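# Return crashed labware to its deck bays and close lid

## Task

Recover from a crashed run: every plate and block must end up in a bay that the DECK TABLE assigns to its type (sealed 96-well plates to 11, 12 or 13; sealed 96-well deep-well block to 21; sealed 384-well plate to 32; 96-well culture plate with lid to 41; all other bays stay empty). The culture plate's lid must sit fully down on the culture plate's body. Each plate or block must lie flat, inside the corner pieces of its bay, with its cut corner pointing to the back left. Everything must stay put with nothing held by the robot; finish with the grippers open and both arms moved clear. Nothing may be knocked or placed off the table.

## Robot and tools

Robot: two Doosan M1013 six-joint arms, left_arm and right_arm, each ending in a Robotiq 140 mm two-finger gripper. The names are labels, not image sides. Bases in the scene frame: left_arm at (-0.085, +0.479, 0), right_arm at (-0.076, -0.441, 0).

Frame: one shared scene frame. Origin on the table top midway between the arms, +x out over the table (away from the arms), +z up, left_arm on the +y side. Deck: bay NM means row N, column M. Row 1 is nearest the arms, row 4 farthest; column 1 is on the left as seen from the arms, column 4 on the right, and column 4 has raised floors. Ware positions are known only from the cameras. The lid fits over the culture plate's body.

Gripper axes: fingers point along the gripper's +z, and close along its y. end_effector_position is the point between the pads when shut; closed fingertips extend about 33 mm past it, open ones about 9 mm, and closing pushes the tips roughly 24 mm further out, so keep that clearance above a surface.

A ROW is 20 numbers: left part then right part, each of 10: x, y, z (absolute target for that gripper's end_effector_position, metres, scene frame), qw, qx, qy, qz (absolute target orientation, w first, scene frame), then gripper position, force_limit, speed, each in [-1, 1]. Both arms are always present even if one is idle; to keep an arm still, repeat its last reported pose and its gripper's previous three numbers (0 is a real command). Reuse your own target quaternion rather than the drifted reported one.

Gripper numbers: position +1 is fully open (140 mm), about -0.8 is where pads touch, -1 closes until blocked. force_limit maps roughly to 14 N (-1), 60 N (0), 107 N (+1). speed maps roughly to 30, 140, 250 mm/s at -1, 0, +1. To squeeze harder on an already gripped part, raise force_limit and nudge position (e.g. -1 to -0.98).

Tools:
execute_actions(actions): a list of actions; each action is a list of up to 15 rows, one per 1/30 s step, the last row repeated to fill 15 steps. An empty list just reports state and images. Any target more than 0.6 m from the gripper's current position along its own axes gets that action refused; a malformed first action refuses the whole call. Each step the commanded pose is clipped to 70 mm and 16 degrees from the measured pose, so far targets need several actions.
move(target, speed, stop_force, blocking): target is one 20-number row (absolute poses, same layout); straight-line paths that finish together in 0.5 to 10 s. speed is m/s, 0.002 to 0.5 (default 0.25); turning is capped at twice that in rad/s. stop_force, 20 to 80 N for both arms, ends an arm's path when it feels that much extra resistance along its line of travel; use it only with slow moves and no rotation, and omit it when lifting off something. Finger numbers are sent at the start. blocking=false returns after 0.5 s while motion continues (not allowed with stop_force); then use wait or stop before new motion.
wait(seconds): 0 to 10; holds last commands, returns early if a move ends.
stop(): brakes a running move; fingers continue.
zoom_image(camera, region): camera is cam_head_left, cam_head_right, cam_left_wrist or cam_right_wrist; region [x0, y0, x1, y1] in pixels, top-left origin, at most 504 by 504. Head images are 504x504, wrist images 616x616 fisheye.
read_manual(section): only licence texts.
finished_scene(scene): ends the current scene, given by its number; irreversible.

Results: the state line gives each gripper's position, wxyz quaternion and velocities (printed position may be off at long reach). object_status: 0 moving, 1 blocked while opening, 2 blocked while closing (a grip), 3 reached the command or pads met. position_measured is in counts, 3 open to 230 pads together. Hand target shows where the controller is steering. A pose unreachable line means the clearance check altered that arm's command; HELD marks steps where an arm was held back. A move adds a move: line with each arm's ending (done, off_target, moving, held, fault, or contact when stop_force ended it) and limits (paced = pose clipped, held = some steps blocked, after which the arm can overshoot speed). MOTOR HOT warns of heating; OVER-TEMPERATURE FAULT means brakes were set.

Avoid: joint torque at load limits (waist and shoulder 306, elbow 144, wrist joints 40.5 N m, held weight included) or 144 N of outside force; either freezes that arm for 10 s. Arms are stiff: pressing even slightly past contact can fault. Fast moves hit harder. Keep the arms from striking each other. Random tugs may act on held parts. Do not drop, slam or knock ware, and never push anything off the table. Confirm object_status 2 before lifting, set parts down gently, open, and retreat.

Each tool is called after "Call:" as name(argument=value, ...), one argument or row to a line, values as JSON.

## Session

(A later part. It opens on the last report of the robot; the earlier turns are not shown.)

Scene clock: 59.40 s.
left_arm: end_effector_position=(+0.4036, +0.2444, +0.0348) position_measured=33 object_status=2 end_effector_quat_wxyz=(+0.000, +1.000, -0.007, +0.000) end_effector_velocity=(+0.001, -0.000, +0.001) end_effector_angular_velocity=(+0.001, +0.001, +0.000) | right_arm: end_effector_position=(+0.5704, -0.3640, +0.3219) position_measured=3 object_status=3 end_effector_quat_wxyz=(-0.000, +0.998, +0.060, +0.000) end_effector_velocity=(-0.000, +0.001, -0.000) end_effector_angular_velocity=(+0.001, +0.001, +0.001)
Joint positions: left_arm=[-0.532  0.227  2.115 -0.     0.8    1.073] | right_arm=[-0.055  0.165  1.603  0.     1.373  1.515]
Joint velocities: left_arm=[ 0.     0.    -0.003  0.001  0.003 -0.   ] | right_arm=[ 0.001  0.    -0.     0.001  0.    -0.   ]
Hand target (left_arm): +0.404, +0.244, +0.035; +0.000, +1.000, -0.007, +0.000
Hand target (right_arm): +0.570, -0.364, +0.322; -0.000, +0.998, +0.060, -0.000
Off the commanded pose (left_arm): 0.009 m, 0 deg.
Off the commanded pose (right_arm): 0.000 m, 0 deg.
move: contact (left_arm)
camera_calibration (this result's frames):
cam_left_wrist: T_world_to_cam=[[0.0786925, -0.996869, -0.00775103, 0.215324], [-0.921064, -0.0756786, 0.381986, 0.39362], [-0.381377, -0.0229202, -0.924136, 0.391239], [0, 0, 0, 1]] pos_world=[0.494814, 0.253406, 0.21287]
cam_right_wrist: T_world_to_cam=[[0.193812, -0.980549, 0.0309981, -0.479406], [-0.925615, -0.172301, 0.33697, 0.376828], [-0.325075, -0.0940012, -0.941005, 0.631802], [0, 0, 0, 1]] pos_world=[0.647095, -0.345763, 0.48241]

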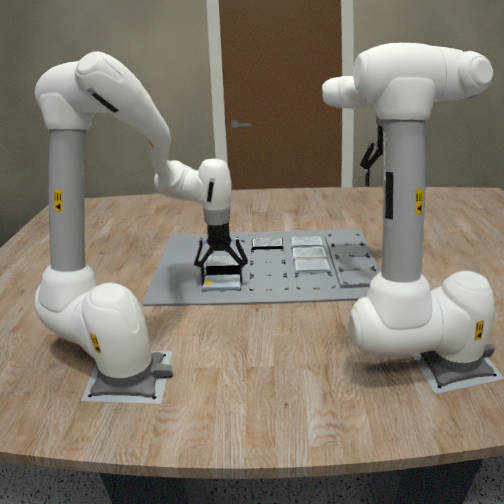

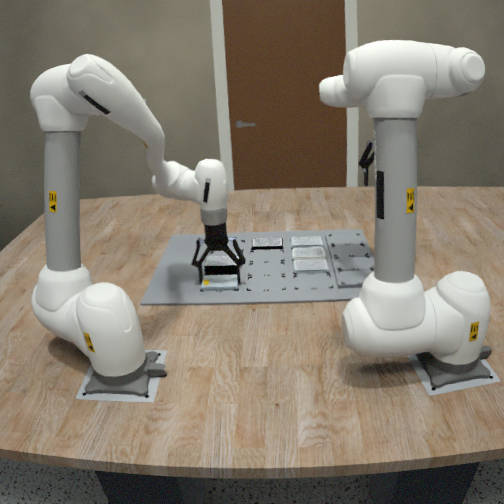

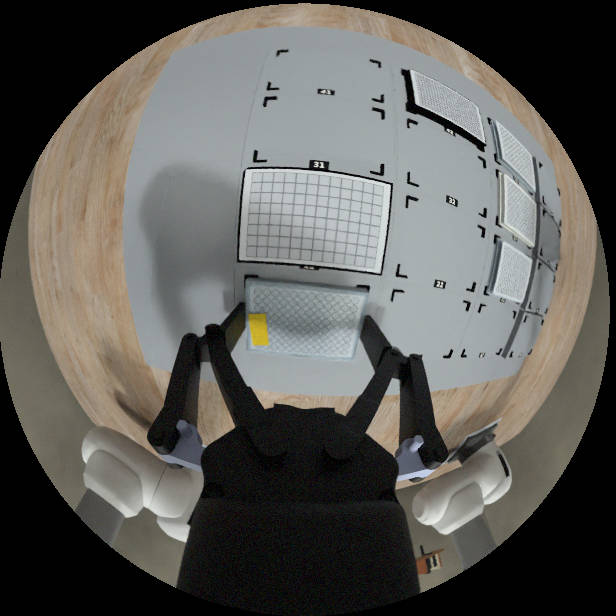

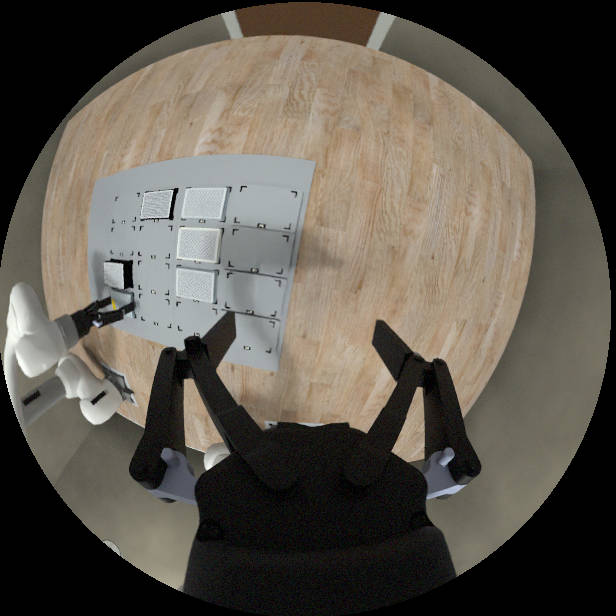

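Below the rim height (0.040), so it's over the body. Release and retreat.

Call:
execute_actions(
  actions=[
    [[0.4036,0.2444,0.035,0,1,-0.007,0,1,-0.3,-0.5,0.5704,-0.364,0.3219,0,0.998,0.06,0,1,0,0]],
  ],
)

Call:
move(
  target=[0.4036,0.2444,0.16,0,1,-0.007,0,1,-0.3,-0.5,0.5704,-0.364,0.3219,0,0.998,0.06,0,1,0,0],
  speed=0.15,
)

Call:
zoom_image(
  camera="cam_head_left",
  region=[190,225,350,300],
)

Call:
zoom_image(
  camera="cam_left_wrist",
  region=[220,180,400,340],
)

Scene clock: 62.80 s.
left_arm: end_effector_position=(+0.4036, +0.2444, +0.0350) position_measured=3 object_status=3 end_effector_quat_wxyz=(+0.000, +1.000, -0.007, -0.000) end_effector_velocity=(-0.000, -0.000, -0.000) end_effector_angular_velocity=(+0.000, +0.001, -0.000) | right_arm: end_effector_position=(+0.5704, -0.3640, +0.3219) position_measured=3 object_status=3 end_effector_quat_wxyz=(-0.000, +0.998, +0.060, -0.000) end_effector_velocity=(-0.000, +0.000, +0.000) end_effector_angular_velocity=(+0.000, +0.000, -0.001)
Joint positions: left_arm=[-0.532  0.226  2.114 -0.     0.801  1.073] | right_arm=[-0.055  0.165  1.603  0.     1.373  1.515]
Joint velocities: left_arm=[-0.  0.  0. -0.  0.  0.] | right_arm=[ 0.    -0.    -0.     0.     0.     0.001]
Hand target (left_arm): +0.404, +0.244, +0.035; +0.000, +1.000, -0.007, -0.000
Hand target (right_arm): +0.570, -0.364, +0.322; -0.000, +0.998, +0.060, -0.000
Off the commanded pose (left_arm): 0.000 m, 0 deg.
Off the commanded pose (right_arm): 0.000 m, 0 deg.
Step readings (end_effector_position):
0: left_arm (+0.4036, +0.2444, +0.0350) | right_arm (+0.5704, -0.3640, +0.3219)
1: left_arm (+0.4036, +0.2444, +0.0350) | right_arm (+0.5704, -0.3640, +0.3219)
2: left_arm (+0.4036, +0.2444, +0.0350) | right_arm (+0.5704, -0.3640, +0.3219)
4: left_arm (+0.4036, +0.2444, +0.0350) | right_arm (+0.5704, -0.3640, +0.3219)
8: left_arm (+0.4036, +0.2444, +0.0350) | right_arm (+0.5704, -0.3640, +0.3219)
15: end_effector_position above
camera_calibration (this result's frames):
cam_left_wrist: T_world_to_cam=[[0.0786417, -0.996873, -0.00778755, 0.215316], [-0.921046, -0.0756443, 0.382036, 0.39353], [-0.381431, -0.0228713, -0.924114, 0.391419], [0, 0, 0, 1]] pos_world=[0.494826, 0.253363, 0.21305]
cam_right_wrist: T_world_to_cam=[[0.193812, -0.980549, 0.0309981, -0.479406], [-0.925615, -0.172301, 0.33697, 0.376828], [-0.325075, -0.0940013, -0.941005, 0.631802], [0, 0, 0, 1]] pos_world=[0.647095, -0.345763, 0.48241]

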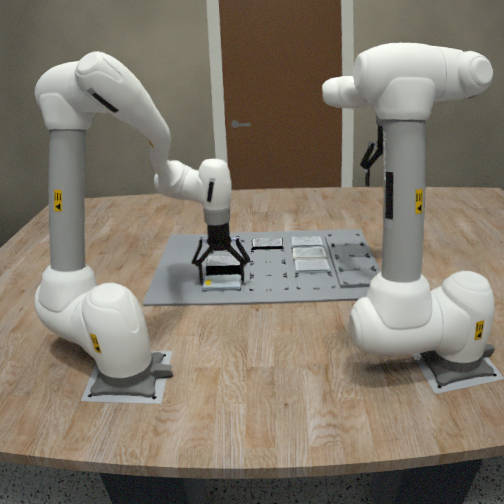

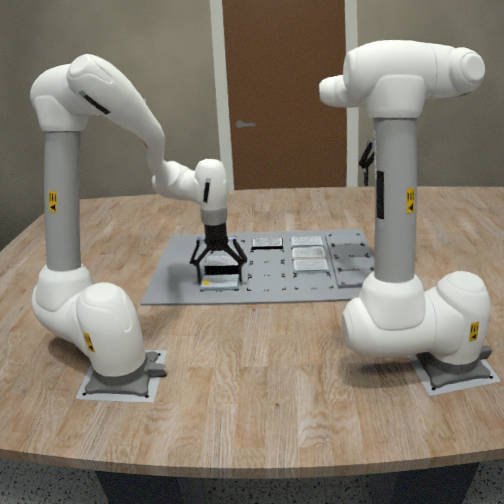

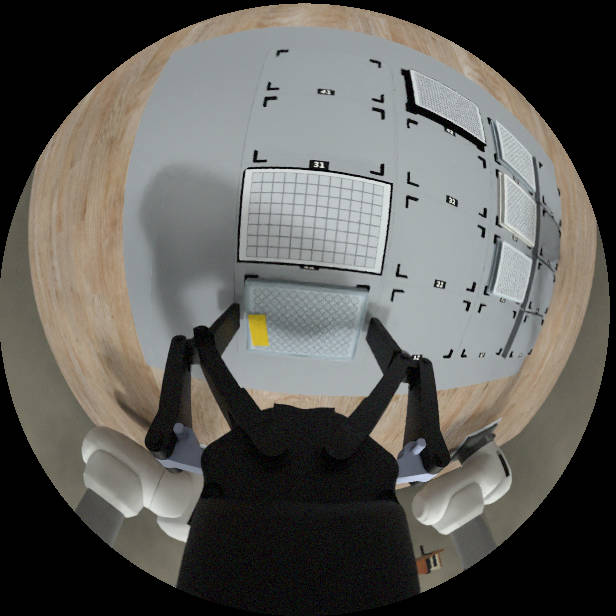

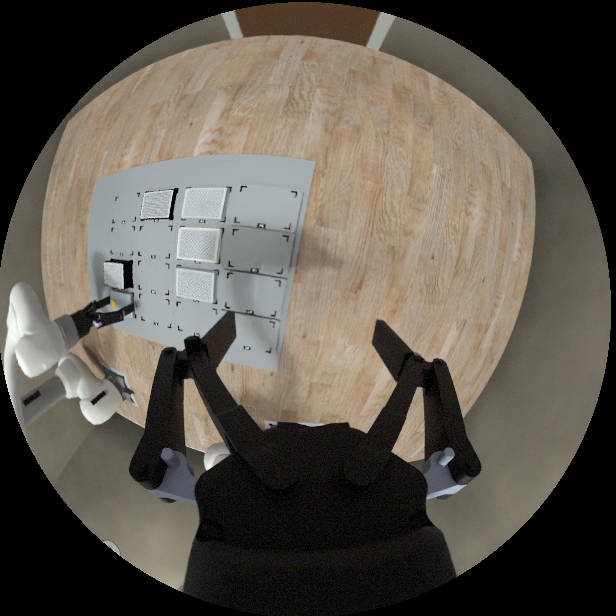

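Scene clock: 63.93 s.
left_arm: end_effector_position=(+0.4036, +0.2443, +0.1601) position_measured=3 object_status=3 end_effector_quat_wxyz=(+0.000, +1.000, -0.007, +0.000) end_effector_velocity=(-0.000, -0.000, +0.000) end_effector_angular_velocity=(+0.000, +0.000, -0.001) | right_arm: end_effector_position=(+0.5704, -0.3640, +0.3219) position_measured=3 object_status=3 end_effector_quat_wxyz=(-0.000, +0.998, +0.060, +0.000) end_effector_velocity=(-0.000, +0.000, +0.000) end_effector_angular_velocity=(+0.000, +0.000, +0.001)
Joint positions: left_arm=[-0.532  0.089  2.001 -0.     1.051  1.073] | right_arm=[-0.055  0.165  1.603  0.     1.373  1.515]
Joint velocities: left_arm=[-0.    -0.    -0.001  0.     0.001  0.   ] | right_arm=[-0.    -0.    -0.     0.     0.    -0.001]
Hand target (left_arm): +0.404, +0.244, +0.160; +0.000, +1.000, -0.007, -0.000
Hand target (right_arm): +0.570, -0.364, +0.322; -0.000, +0.998, +0.060, -0.000
Off the commanded pose (left_arm): 0.000 m, 0 deg.
Off the commanded pose (right_arm): 0.000 m, 0 deg.
move: done
camera_calibration (this result's frames):
cam_left_wrist: T_world_to_cam=[[0.0784699, -0.996887, -0.00761931, 0.216252], [-0.921068, -0.0754216, 0.382028, 0.345708], [-0.381414, -0.0229598, -0.924119, 0.507078], [0, 0, 0, 1]] pos_world=[0.494858, 0.253295, 0.338178]
cam_right_wrist: T_world_to_cam=[[0.193812, -0.980549, 0.030998, -0.479406], [-0.925615, -0.172301, 0.33697, 0.376828], [-0.325075, -0.094001, -0.941005, 0.631802], [0, 0, 0, 1]] pos_world=[0.647095, -0.345763, 0.48241]

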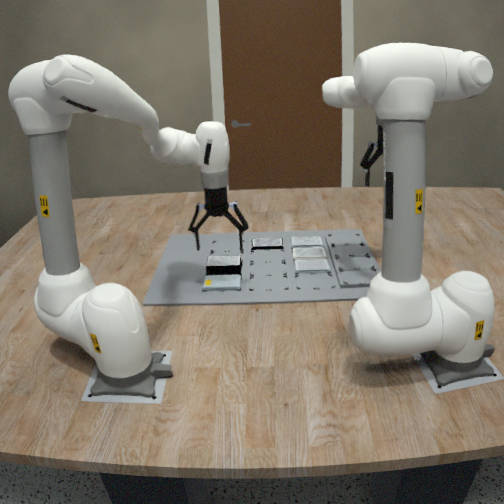

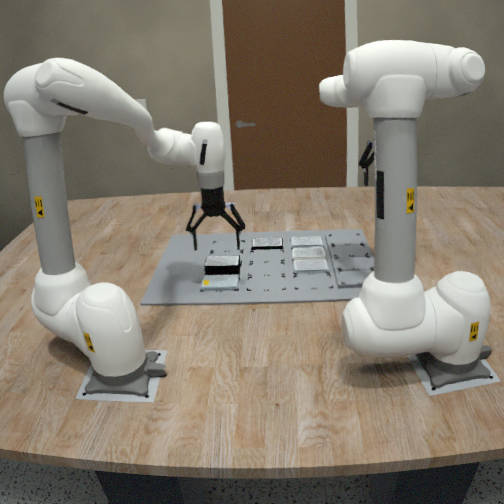

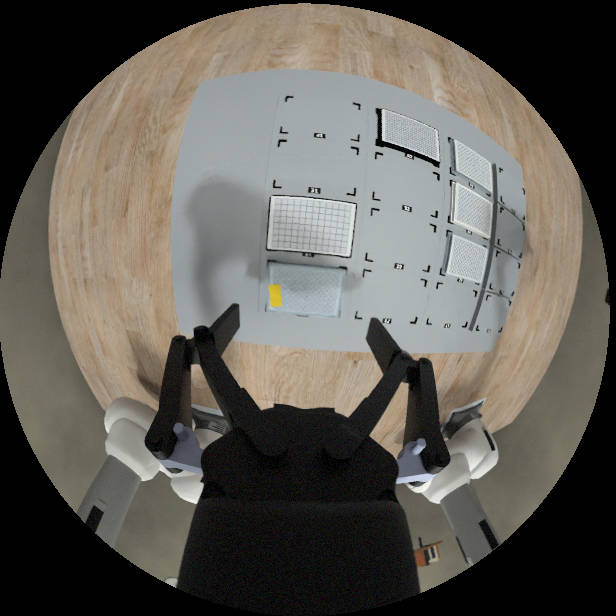

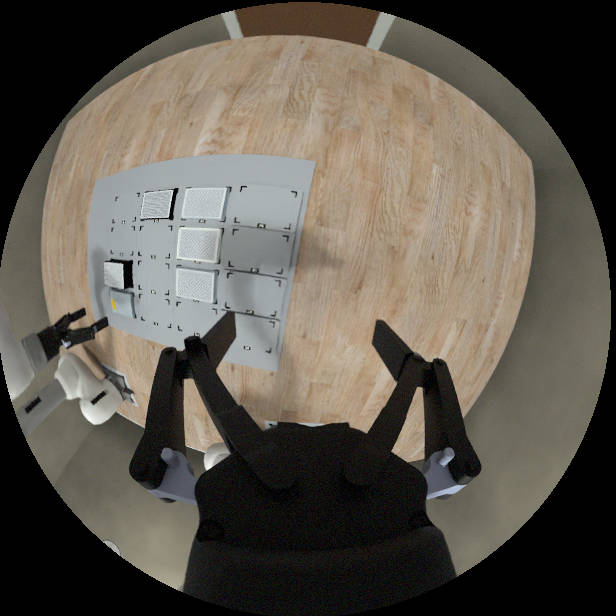

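Region (190, 225, 350, 300) of cam_head_left's 504x504 image, scaled by 3.150, with more detail than that image has; it fills the top 236 rows of this view, and the rest is white.

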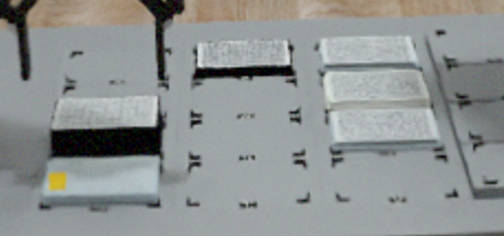

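Region (220, 180, 400, 340) of cam_left_wrist's 616x616 image, scaled by 2.800, with more detail than that image has.

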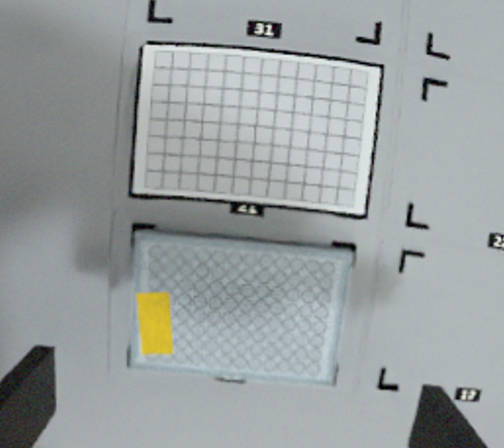

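Call:
finished_scene(
  scene=2,
)

The scene is finished: the task was done.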